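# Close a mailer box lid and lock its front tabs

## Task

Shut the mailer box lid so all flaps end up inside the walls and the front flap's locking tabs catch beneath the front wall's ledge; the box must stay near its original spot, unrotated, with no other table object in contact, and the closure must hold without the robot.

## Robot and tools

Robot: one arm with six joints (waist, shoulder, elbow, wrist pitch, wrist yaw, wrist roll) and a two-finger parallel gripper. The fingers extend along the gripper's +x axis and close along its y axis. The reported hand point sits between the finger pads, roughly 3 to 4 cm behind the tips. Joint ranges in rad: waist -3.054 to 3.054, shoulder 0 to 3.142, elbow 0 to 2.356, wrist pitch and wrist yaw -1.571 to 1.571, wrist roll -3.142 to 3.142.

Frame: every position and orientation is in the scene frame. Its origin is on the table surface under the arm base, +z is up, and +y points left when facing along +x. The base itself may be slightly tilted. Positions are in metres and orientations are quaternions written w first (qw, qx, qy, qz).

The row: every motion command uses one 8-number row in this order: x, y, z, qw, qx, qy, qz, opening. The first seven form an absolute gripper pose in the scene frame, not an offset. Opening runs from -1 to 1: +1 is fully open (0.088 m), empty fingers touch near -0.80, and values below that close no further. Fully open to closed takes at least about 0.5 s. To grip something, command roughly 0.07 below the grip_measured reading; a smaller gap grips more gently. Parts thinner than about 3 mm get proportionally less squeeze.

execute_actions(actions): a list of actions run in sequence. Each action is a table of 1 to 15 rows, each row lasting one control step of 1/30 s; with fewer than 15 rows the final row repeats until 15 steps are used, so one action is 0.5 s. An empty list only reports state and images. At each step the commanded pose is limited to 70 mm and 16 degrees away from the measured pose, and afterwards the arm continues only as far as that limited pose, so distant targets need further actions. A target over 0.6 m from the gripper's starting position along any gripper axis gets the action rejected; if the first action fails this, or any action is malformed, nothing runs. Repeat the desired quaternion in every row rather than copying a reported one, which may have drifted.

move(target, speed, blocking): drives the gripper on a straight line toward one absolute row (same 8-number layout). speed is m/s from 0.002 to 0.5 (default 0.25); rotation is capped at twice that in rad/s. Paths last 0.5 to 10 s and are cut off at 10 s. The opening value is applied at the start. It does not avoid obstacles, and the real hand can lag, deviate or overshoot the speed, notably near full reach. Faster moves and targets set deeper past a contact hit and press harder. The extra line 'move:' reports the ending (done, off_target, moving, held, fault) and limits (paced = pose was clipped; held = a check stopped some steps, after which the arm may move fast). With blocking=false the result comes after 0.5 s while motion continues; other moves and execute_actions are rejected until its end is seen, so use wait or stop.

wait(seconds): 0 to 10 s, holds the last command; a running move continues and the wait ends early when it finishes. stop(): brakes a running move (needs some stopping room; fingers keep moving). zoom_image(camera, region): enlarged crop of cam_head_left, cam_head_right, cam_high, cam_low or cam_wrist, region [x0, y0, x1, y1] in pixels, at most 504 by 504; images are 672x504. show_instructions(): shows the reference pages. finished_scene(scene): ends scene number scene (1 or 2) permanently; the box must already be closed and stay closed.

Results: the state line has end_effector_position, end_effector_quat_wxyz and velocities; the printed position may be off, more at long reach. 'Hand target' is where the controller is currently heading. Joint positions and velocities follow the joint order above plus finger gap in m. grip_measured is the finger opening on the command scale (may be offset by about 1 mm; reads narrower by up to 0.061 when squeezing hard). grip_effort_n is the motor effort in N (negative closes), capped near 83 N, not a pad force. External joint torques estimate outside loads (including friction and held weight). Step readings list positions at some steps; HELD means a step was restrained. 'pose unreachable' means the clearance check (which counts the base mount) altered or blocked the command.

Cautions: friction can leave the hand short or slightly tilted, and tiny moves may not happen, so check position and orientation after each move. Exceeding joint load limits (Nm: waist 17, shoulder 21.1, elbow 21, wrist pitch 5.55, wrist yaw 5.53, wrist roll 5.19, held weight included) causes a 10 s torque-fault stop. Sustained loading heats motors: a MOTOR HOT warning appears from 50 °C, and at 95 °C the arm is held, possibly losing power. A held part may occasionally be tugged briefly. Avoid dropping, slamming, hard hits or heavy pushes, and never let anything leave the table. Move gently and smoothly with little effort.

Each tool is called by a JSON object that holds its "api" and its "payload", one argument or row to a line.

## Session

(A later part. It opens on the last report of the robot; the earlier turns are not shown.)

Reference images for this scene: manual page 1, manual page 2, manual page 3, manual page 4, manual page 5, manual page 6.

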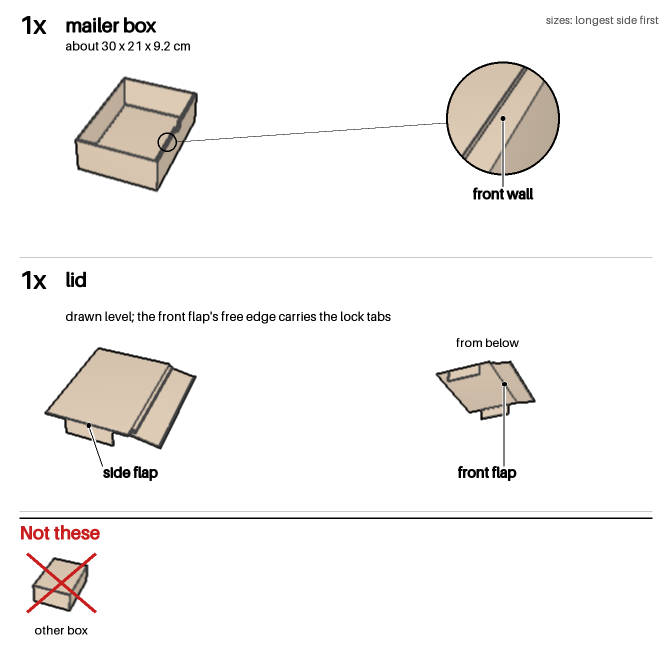

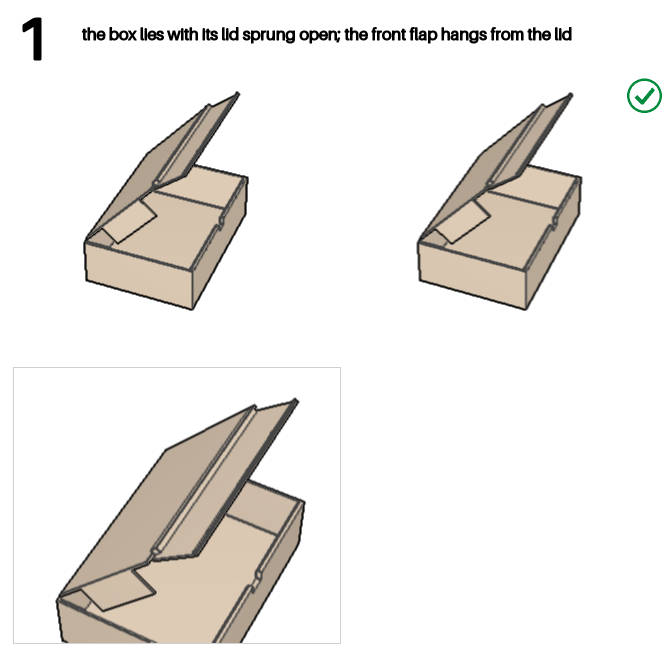

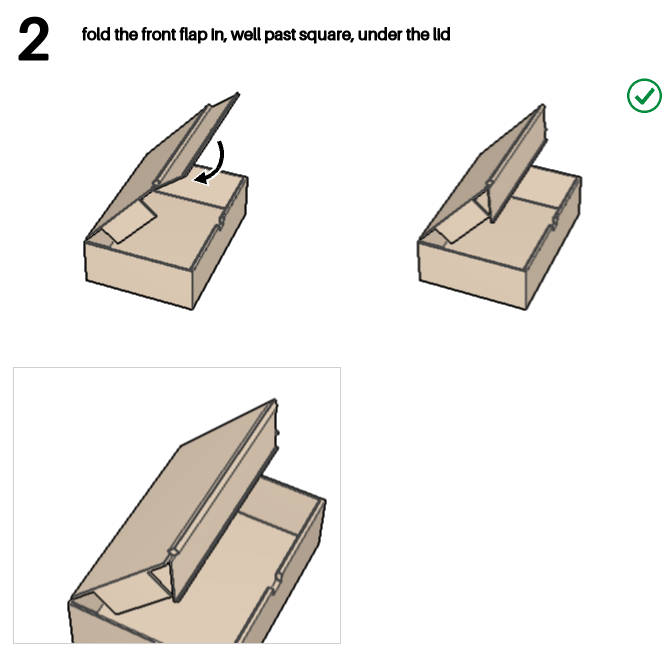

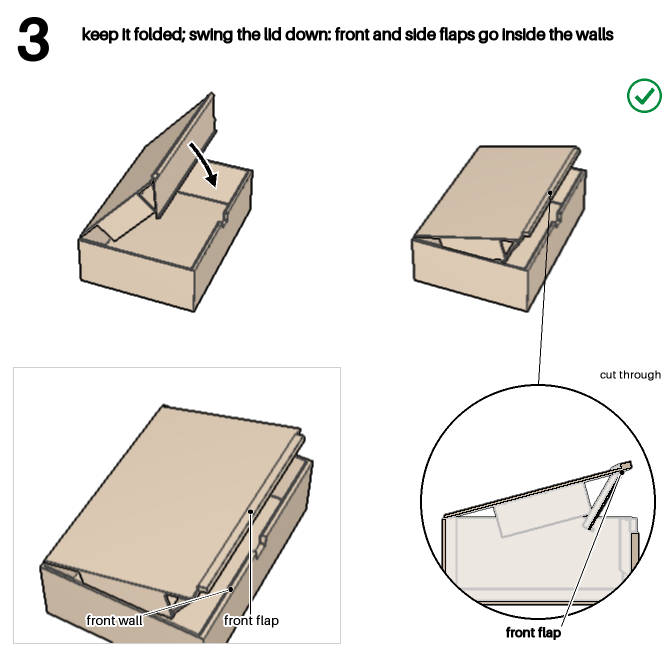

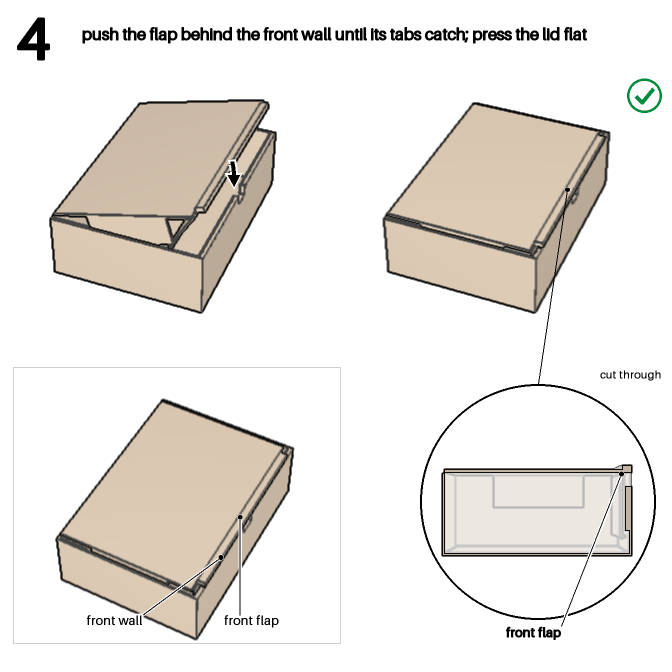

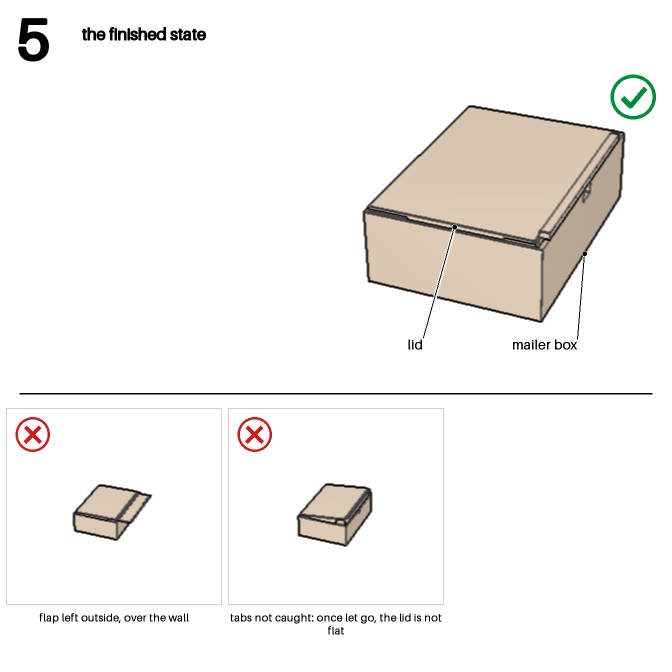

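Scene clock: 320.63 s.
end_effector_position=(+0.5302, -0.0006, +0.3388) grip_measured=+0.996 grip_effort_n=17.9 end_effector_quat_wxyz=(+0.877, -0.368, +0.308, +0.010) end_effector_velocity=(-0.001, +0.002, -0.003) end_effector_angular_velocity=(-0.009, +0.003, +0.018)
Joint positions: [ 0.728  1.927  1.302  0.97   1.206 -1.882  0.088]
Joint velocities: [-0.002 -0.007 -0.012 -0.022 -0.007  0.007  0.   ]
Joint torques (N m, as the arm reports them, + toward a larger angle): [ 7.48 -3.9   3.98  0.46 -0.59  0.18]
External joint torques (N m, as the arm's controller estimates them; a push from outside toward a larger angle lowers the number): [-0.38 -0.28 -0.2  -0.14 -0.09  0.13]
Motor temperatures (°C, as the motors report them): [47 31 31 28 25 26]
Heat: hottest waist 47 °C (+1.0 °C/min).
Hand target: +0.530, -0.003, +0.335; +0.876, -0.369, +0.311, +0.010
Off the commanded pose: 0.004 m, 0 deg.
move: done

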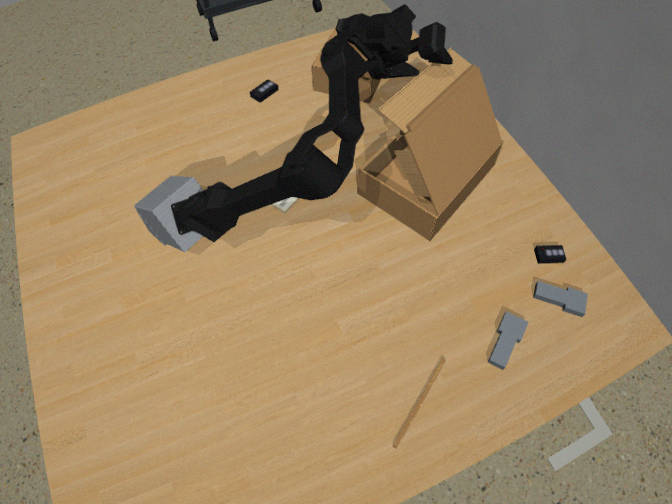

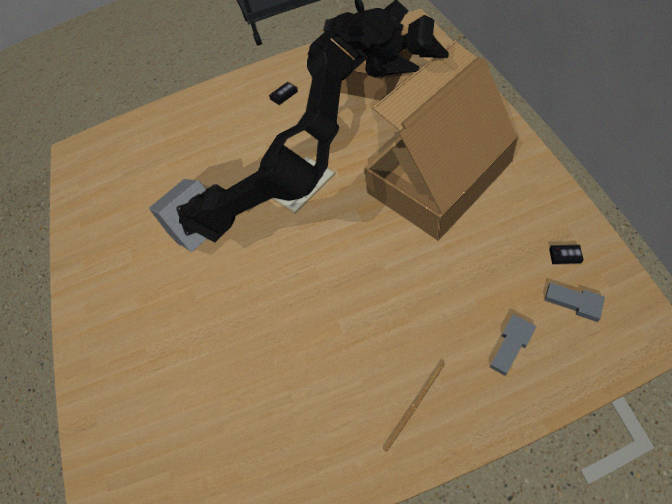

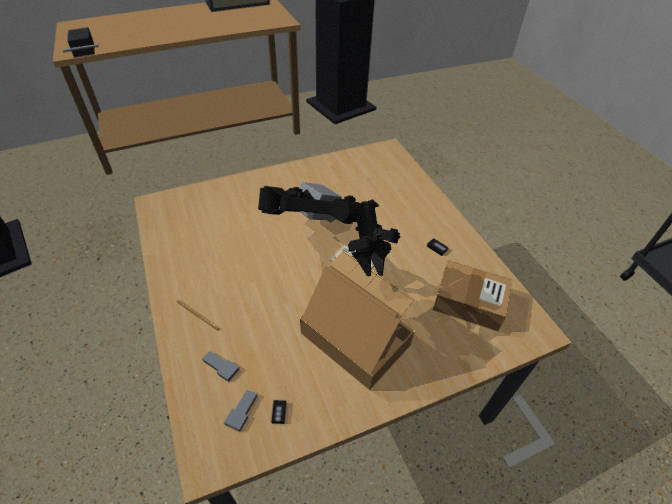

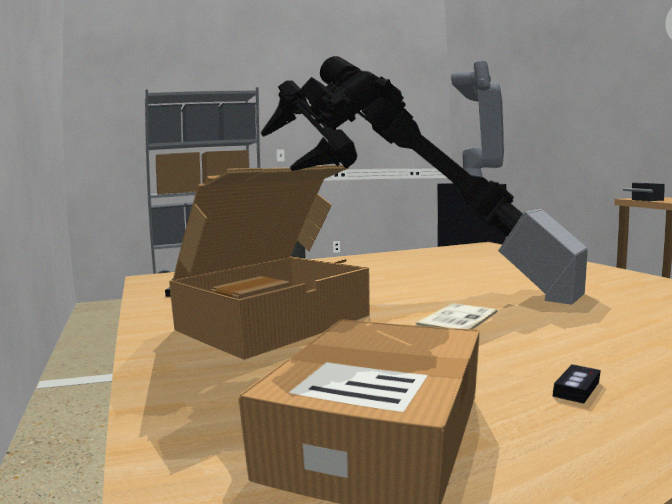

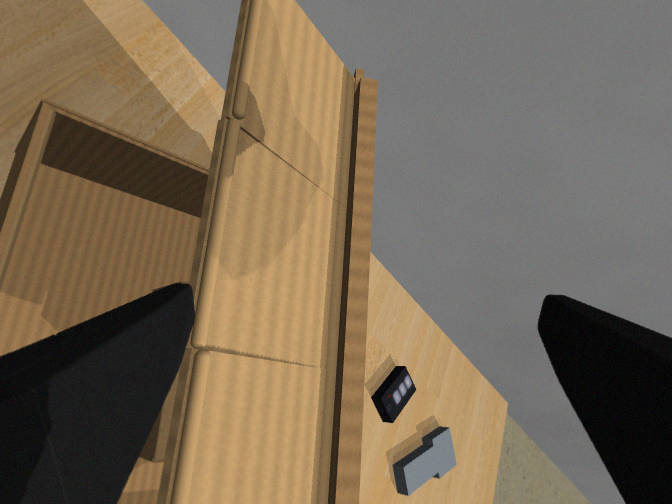

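{"api": "move", "payload": {
  "target": [0.538,-0.028,0.335,0.876,-0.369,0.311,0.01,1],
  "speed": 0.015
}}

{"api": "move", "payload": {
  "target": [0.546,-0.053,0.297,0.876,-0.369,0.311,0.01,1],
  "speed": 0.015
}}

Scene clock: 326.07 s.
end_effector_position=(+0.5359, -0.0221, +0.3359) grip_measured=+0.996 grip_effort_n=17.4 end_effector_quat_wxyz=(+0.875, -0.372, +0.308, +0.014) end_effector_velocity=(-0.000, -0.002, -0.004) end_effector_angular_velocity=(-0.030, +0.022, +0.018)
Joint positions: [ 0.696  1.865  1.301  0.869  1.175 -1.854  0.088]
Joint velocities: [-0.007 -0.007 -0.002 -0.022  0.007 -0.022 -0.   ]
Joint torques (N m, as the arm reports them, + toward a larger angle): [ 7.22 -3.73  5.81  0.48 -0.57  0.21]
External joint torques (N m, as the arm's controller estimates them; a push from outside toward a larger angle lowers the number): [-0.34 -0.21  1.64 -0.17 -0.09  0.17]
Motor temperatures (°C, as the motors report them): [47 31 31 28 25 26]
Heat: hottest waist 47 °C (+1.0 °C/min).
Hand target: +0.538, -0.028, +0.335; +0.876, -0.369, +0.311, +0.010
Off the commanded pose: 0.006 m, 1 deg.
move: done

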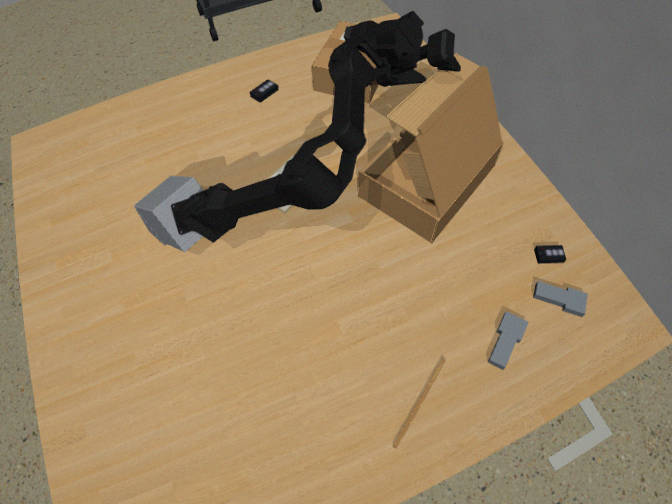

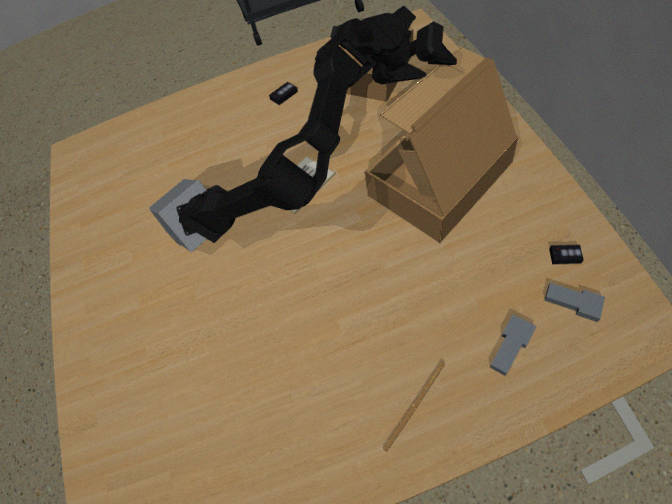

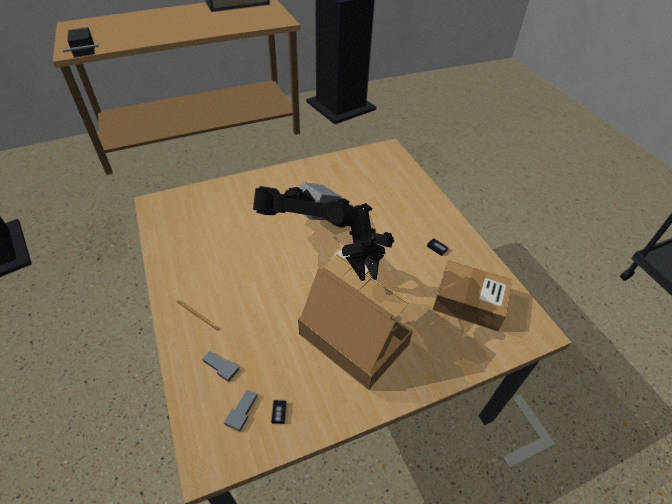

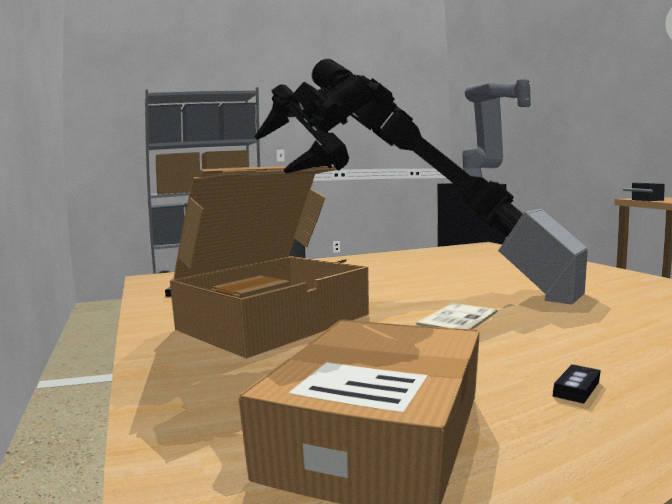

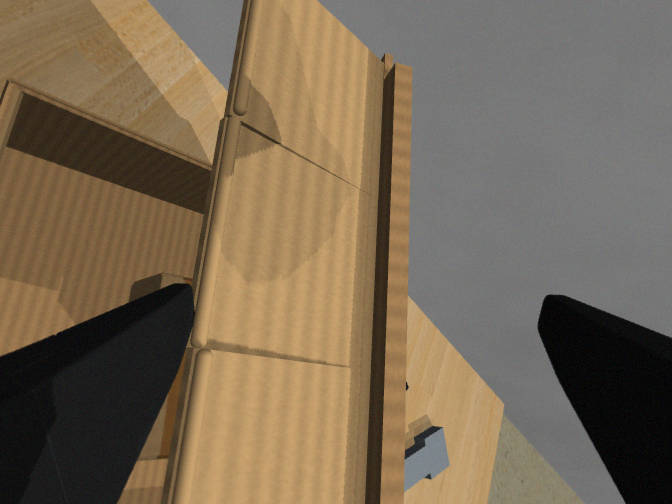

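Scene clock: 329.70 s.
end_effector_position=(+0.5466, -0.0502, +0.3012) grip_measured=+0.996 grip_effort_n=17.9 end_effector_quat_wxyz=(+0.877, -0.368, +0.308, +0.010) end_effector_velocity=(+0.000, +0.000, -0.001) end_effector_angular_velocity=(-0.021, +0.003, +0.020)
Joint positions: [ 0.586  1.802  1.249  0.807  1.069 -1.783  0.088]
Joint velocities: [-0.002 -0.002 -0.002 -0.007 -0.007 -0.022 -0.   ]
Joint torques (N m, as the arm reports them, + toward a larger angle): [ 7.07 -3.89  3.95  0.57 -0.54  0.18]
External joint torques (N m, as the arm's controller estimates them; a push from outside toward a larger angle lowers the number): [-0.42 -0.07 -0.18 -0.19 -0.08  0.14]
Motor temperatures (°C, as the motors report them): [47 31 31 28 25 26]
Heat: hottest waist 47 °C (+1.0 °C/min).
Hand target: +0.546, -0.053, +0.297; +0.876, -0.369, +0.311, +0.010
Off the commanded pose: 0.005 m, 0 deg.
move: done

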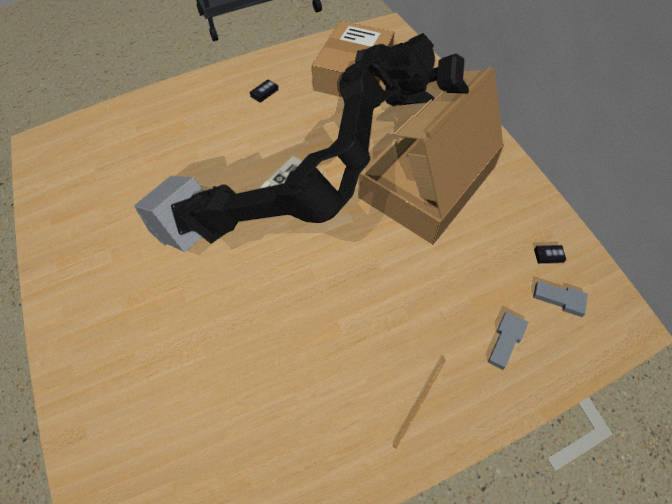

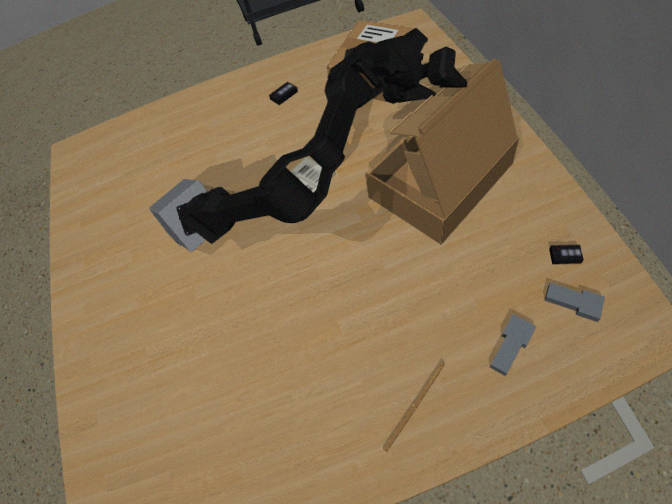

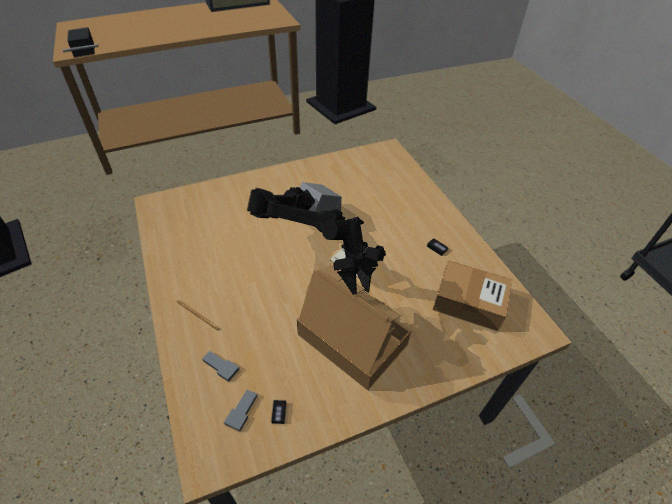

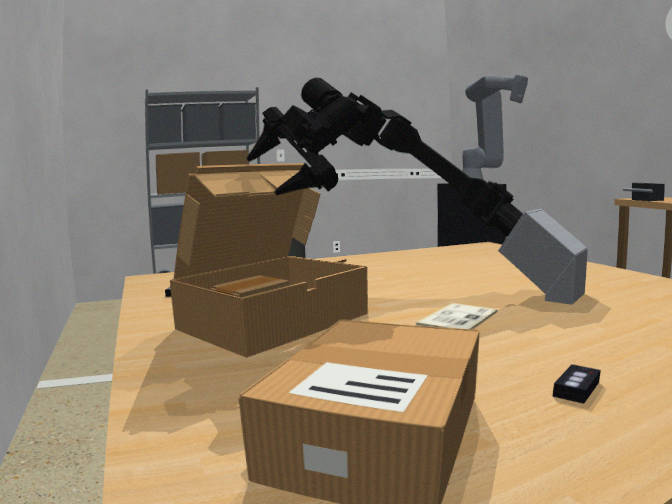

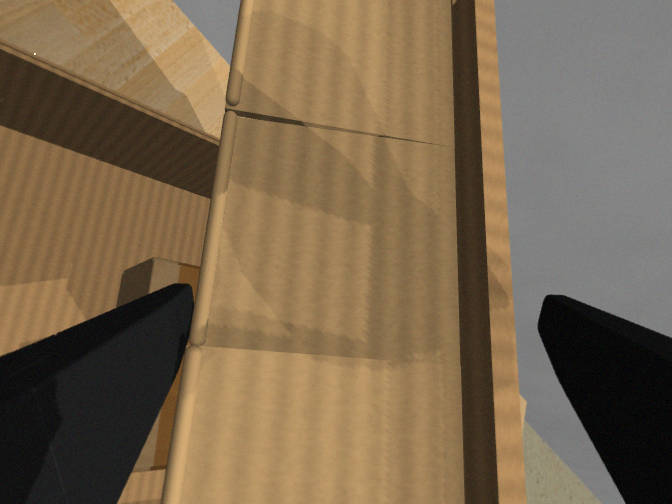

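{"api": "move", "payload": {
  "target": [0.551,-0.070,0.285,0.876,-0.369,0.311,0.01,1],
  "speed": 0.012
}}

Scene clock: 335.33 s.
end_effector_position=(+0.5518, -0.0675, +0.2901) grip_measured=+0.996 grip_effort_n=17.4 end_effector_quat_wxyz=(+0.878, -0.368, +0.307, +0.009) end_effector_velocity=(-0.000, +0.000, -0.001) end_effector_angular_velocity=(-0.013, +0.005, +0.020)
Joint positions: [ 0.538  1.767  1.244  0.758  1.021 -1.76   0.088]
Joint velocities: [-0.002 -0.007 -0.002 -0.022 -0.007 -0.007  0.   ]
Joint torques (N m, as the arm reports them, + toward a larger angle): [ 6.71 -3.97  3.85  0.59 -0.53  0.2 ]
External joint torques (N m, as the arm's controller estimates them; a push from outside toward a larger angle lowers the number): [-0.73 -0.13 -0.18 -0.19 -0.07  0.16]
Motor temperatures (°C, as the motors report them): [46 31 31 28 25 26]
Heat: hottest waist 46 °C (+0.0 °C/min).
Hand target: +0.551, -0.070, +0.285; +0.876, -0.369, +0.311, +0.010
Off the commanded pose: 0.006 m, 1 deg.
move: done

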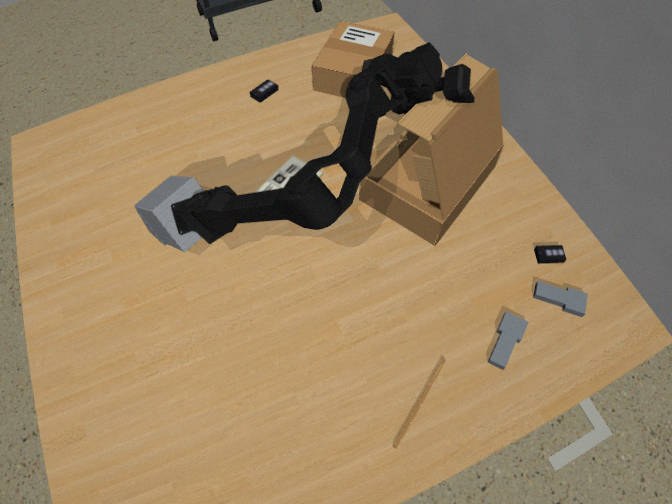

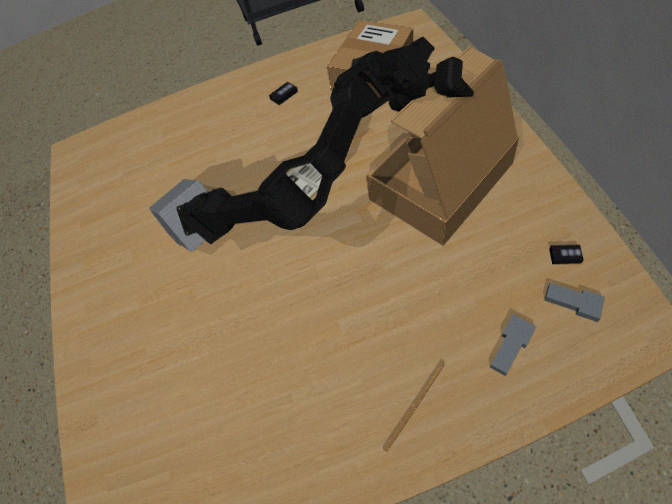

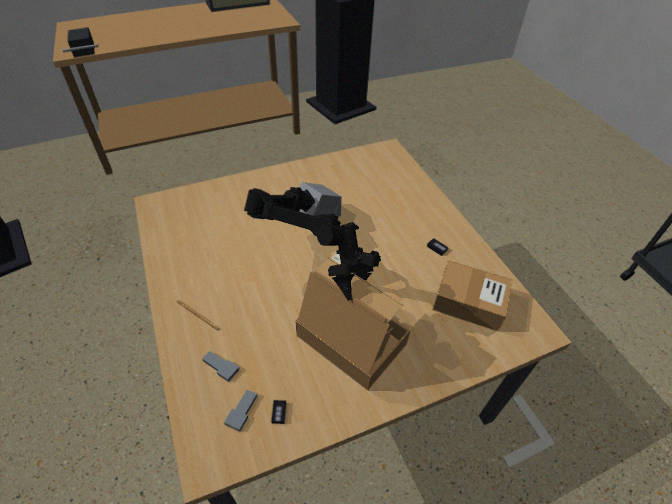

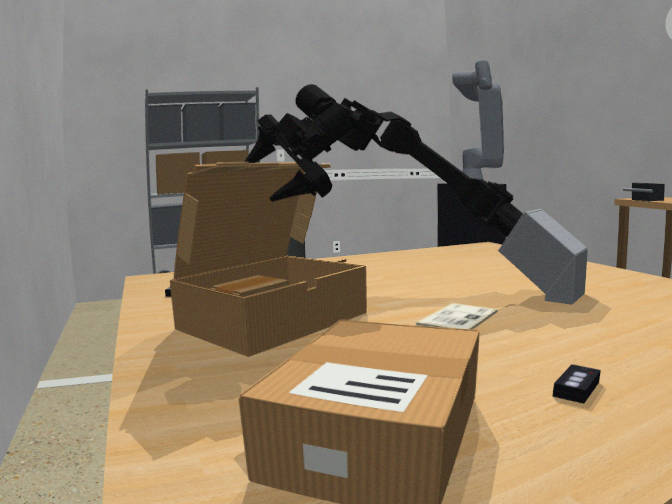

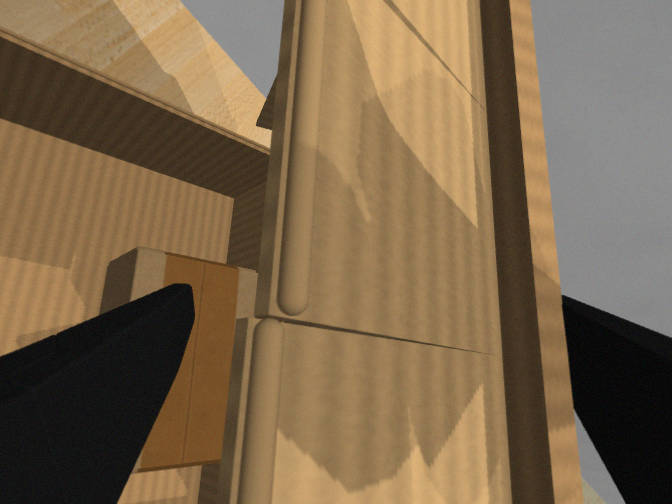

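{"api": "move", "payload": {
  "target": [0.53,0.0,0.375,0.876,-0.369,0.311,0.01,1],
  "speed": 0.05
}}

{"api": "move", "payload": {
  "target": [0.54,-0.008,0.348,0.906,-0.218,0.35,0.08,1],
  "speed": 0.06
}}

Scene clock: 345.10 s.
end_effector_position=(+0.5297, -0.0012, +0.3754) grip_measured=+0.996 grip_effort_n=17.0 end_effector_quat_wxyz=(+0.877, -0.368, +0.308, +0.010) end_effector_velocity=(+0.002, +0.001, +0.000) end_effector_angular_velocity=(-0.014, -0.003, +0.008)
Joint positions: [ 0.795  1.949  1.405  0.958  1.267 -1.957  0.088]
Joint velocities: [-0.002  0.007  0.007  0.007 -0.007 -0.022 -0.   ]
Joint torques (N m, as the arm reports them, + toward a larger angle): [ 8.17 -2.15  5.78  0.74 -0.33 -0.07]
External joint torques (N m, as the arm's controller estimates them; a push from outside toward a larger angle lowers the number): [ 0.41  1.12  1.7   0.25  0.18 -0.12]
Motor temperatures (°C, as the motors report them): [46 31 31 28 25 26]
Heat: hottest waist 46 °C (+1.0 °C/min).
Hand target: +0.530, +0.000, +0.375; +0.876, -0.369, +0.311, +0.010
Off the commanded pose: 0.001 m, 0 deg.
move: done

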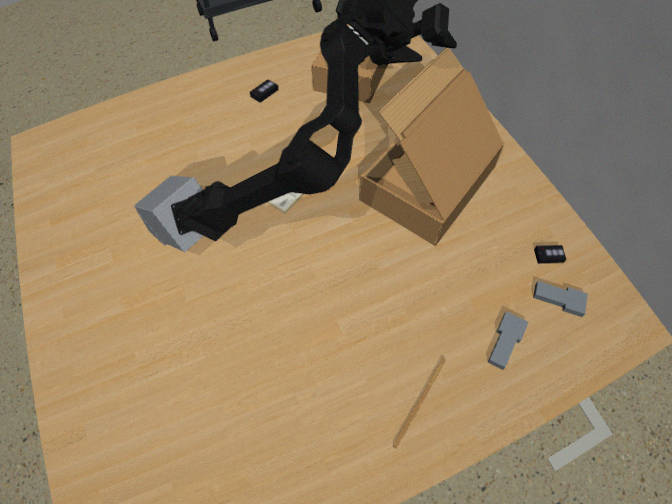

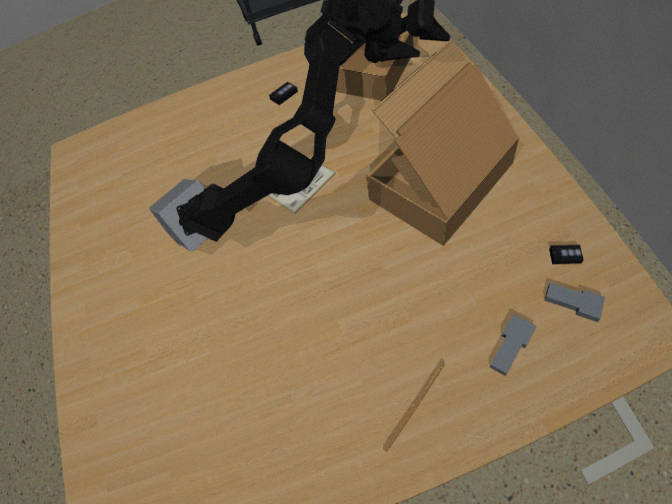

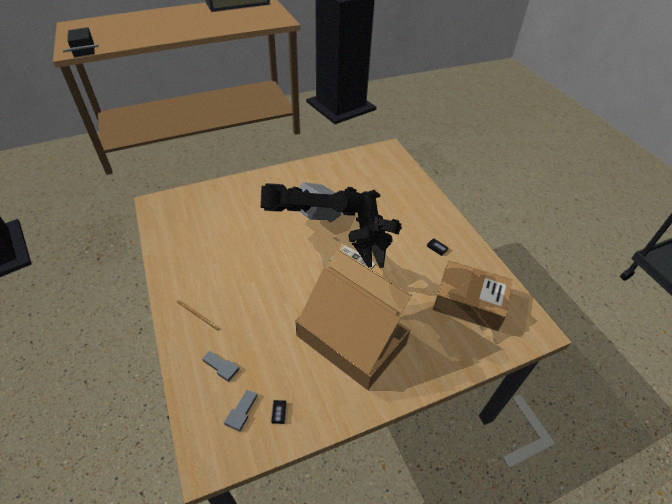

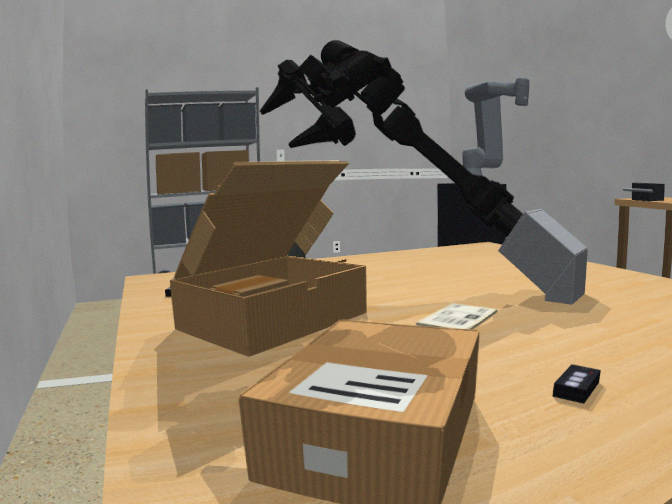

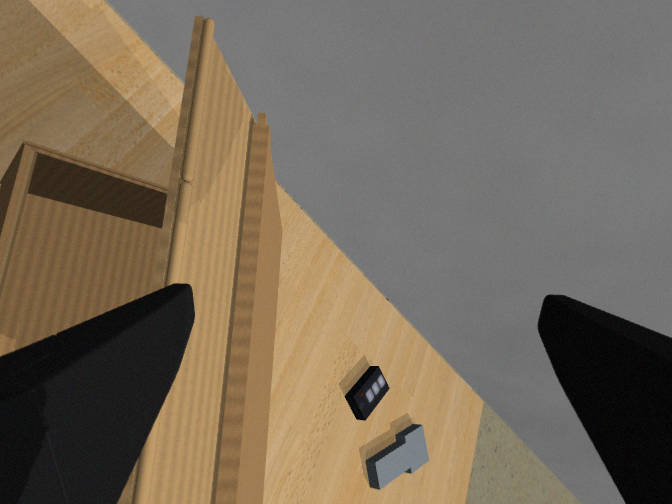

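Scene clock: 348.30 s.
end_effector_position=(+0.5379, -0.0040, +0.3478) grip_measured=+0.996 grip_effort_n=17.0 end_effector_quat_wxyz=(+0.906, -0.224, +0.349, +0.082) end_effector_velocity=(+0.001, +0.006, -0.001) end_effector_angular_velocity=(+0.024, -0.003, +0.029)
Joint positions: [ 0.727  1.859  1.583 -0.046  1.174 -1.028  0.088]
Joint velocities: [-0.002  0.002  0.012 -0.051 -0.037  0.037 -0.   ]
Joint torques (N m, as the arm reports them, + toward a larger angle): [ 7.67 -3.3   5.81  0.72 -0.4   0.2 ]
External joint torques (N m, as the arm's controller estimates them; a push from outside toward a larger angle lowers the number): [-0.18 -0.18  1.73 -0.18 -0.13  0.17]
Motor temperatures (°C, as the motors report them): [46 31 31 28 25 26]
Heat: hottest waist 46 °C (+1.0 °C/min).
Hand target: +0.540, -0.008, +0.348; +0.907, -0.218, +0.350, +0.080
Off the commanded pose: 0.005 m, 1 deg.
move: done

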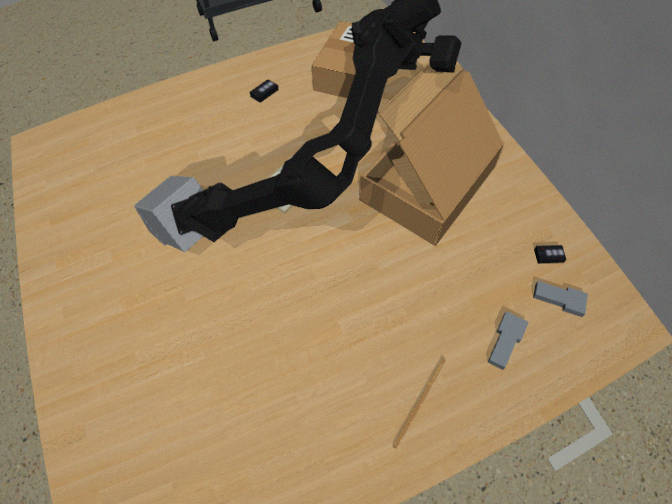

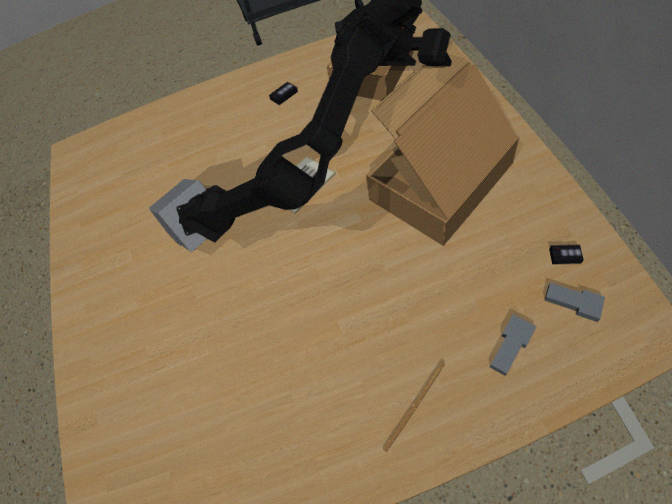

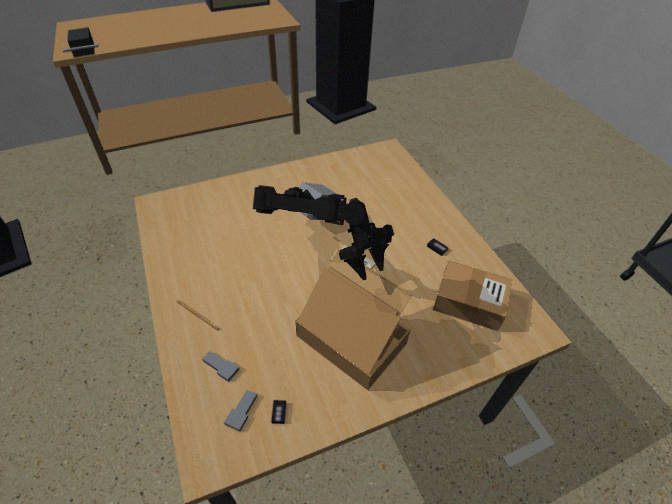

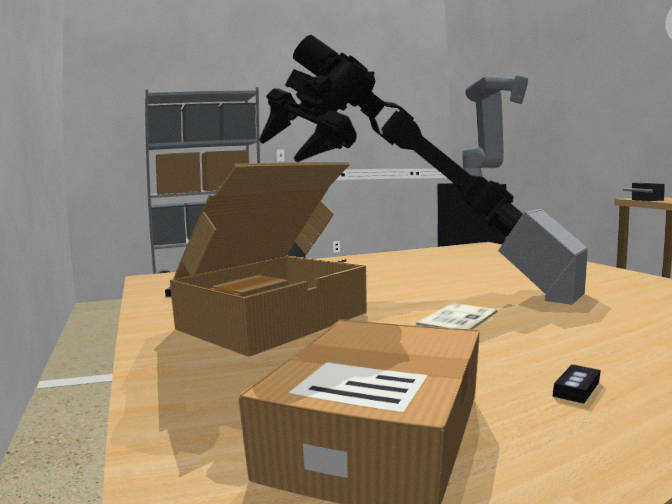

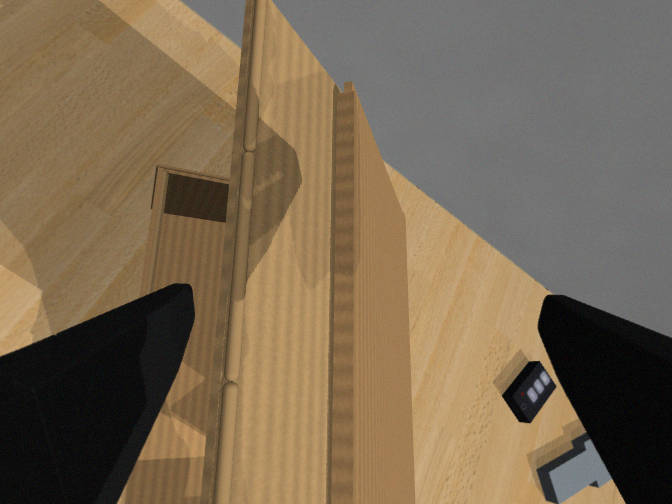

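{"api": "move", "payload": {
  "target": [0.543,-0.022,0.336,0.906,-0.218,0.35,0.08,1],
  "speed": 0.015
}}

Scene clock: 365.13 s.
end_effector_position=(+0.5433, -0.0196, +0.3395) grip_measured=+0.996 grip_effort_n=17.0 end_effector_quat_wxyz=(+0.909, -0.216, +0.348, +0.080) end_effector_velocity=(-0.000, +0.003, -0.001) end_effector_angular_velocity=(-0.000, -0.006, +0.027)
Joint positions: [ 0.69   1.826  1.568 -0.037  1.134 -1.04   0.088]
Joint velocities: [-0.002 -0.002 -0.007 -0.007 -0.022 -0.007  0.   ]
Joint torques (N m, as the arm reports them, + toward a larger angle): [ 7.44 -3.45  3.89  1.08 -0.33 -0.14]
External joint torques (N m, as the arm's controller estimates them; a push from outside toward a larger angle lowers the number): [-0.31 -0.23 -0.18  0.18 -0.05 -0.17]
Motor temperatures (°C, as the motors report them): [47 31 31 28 25 26]
Heat: hottest waist 47 °C (+1.0 °C/min).
Hand target: +0.543, -0.022, +0.336; +0.907, -0.218, +0.351, +0.080
Off the commanded pose: 0.004 m, 0 deg.
move: done

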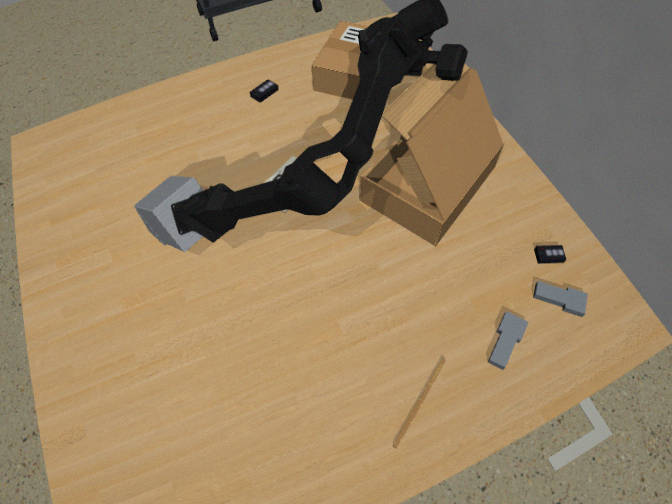

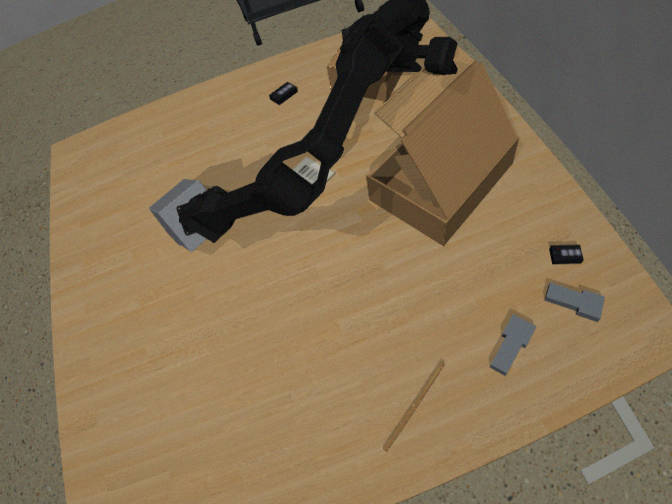

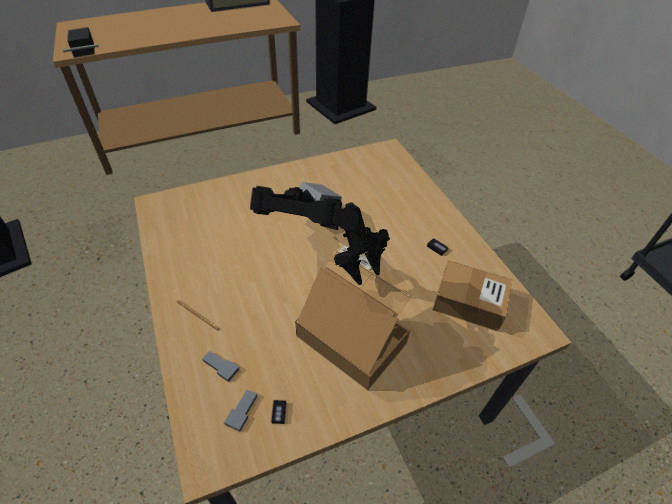

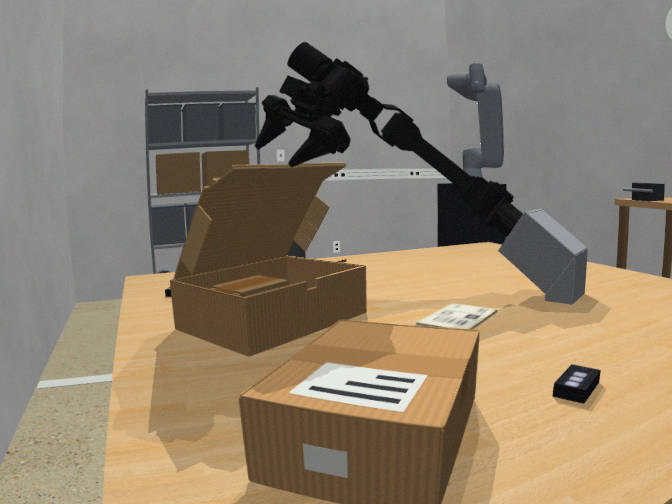

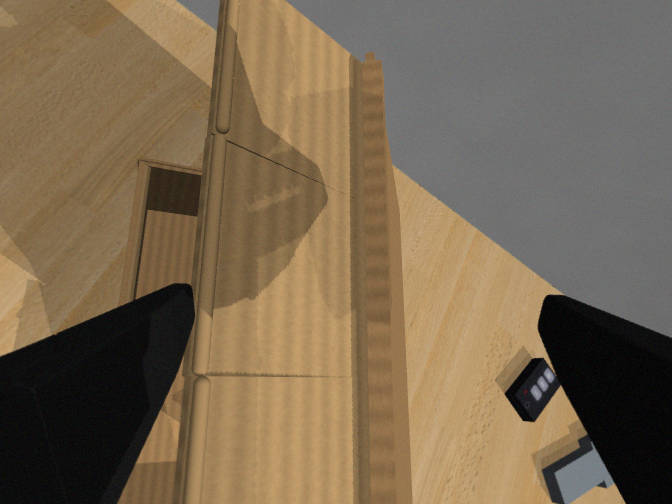

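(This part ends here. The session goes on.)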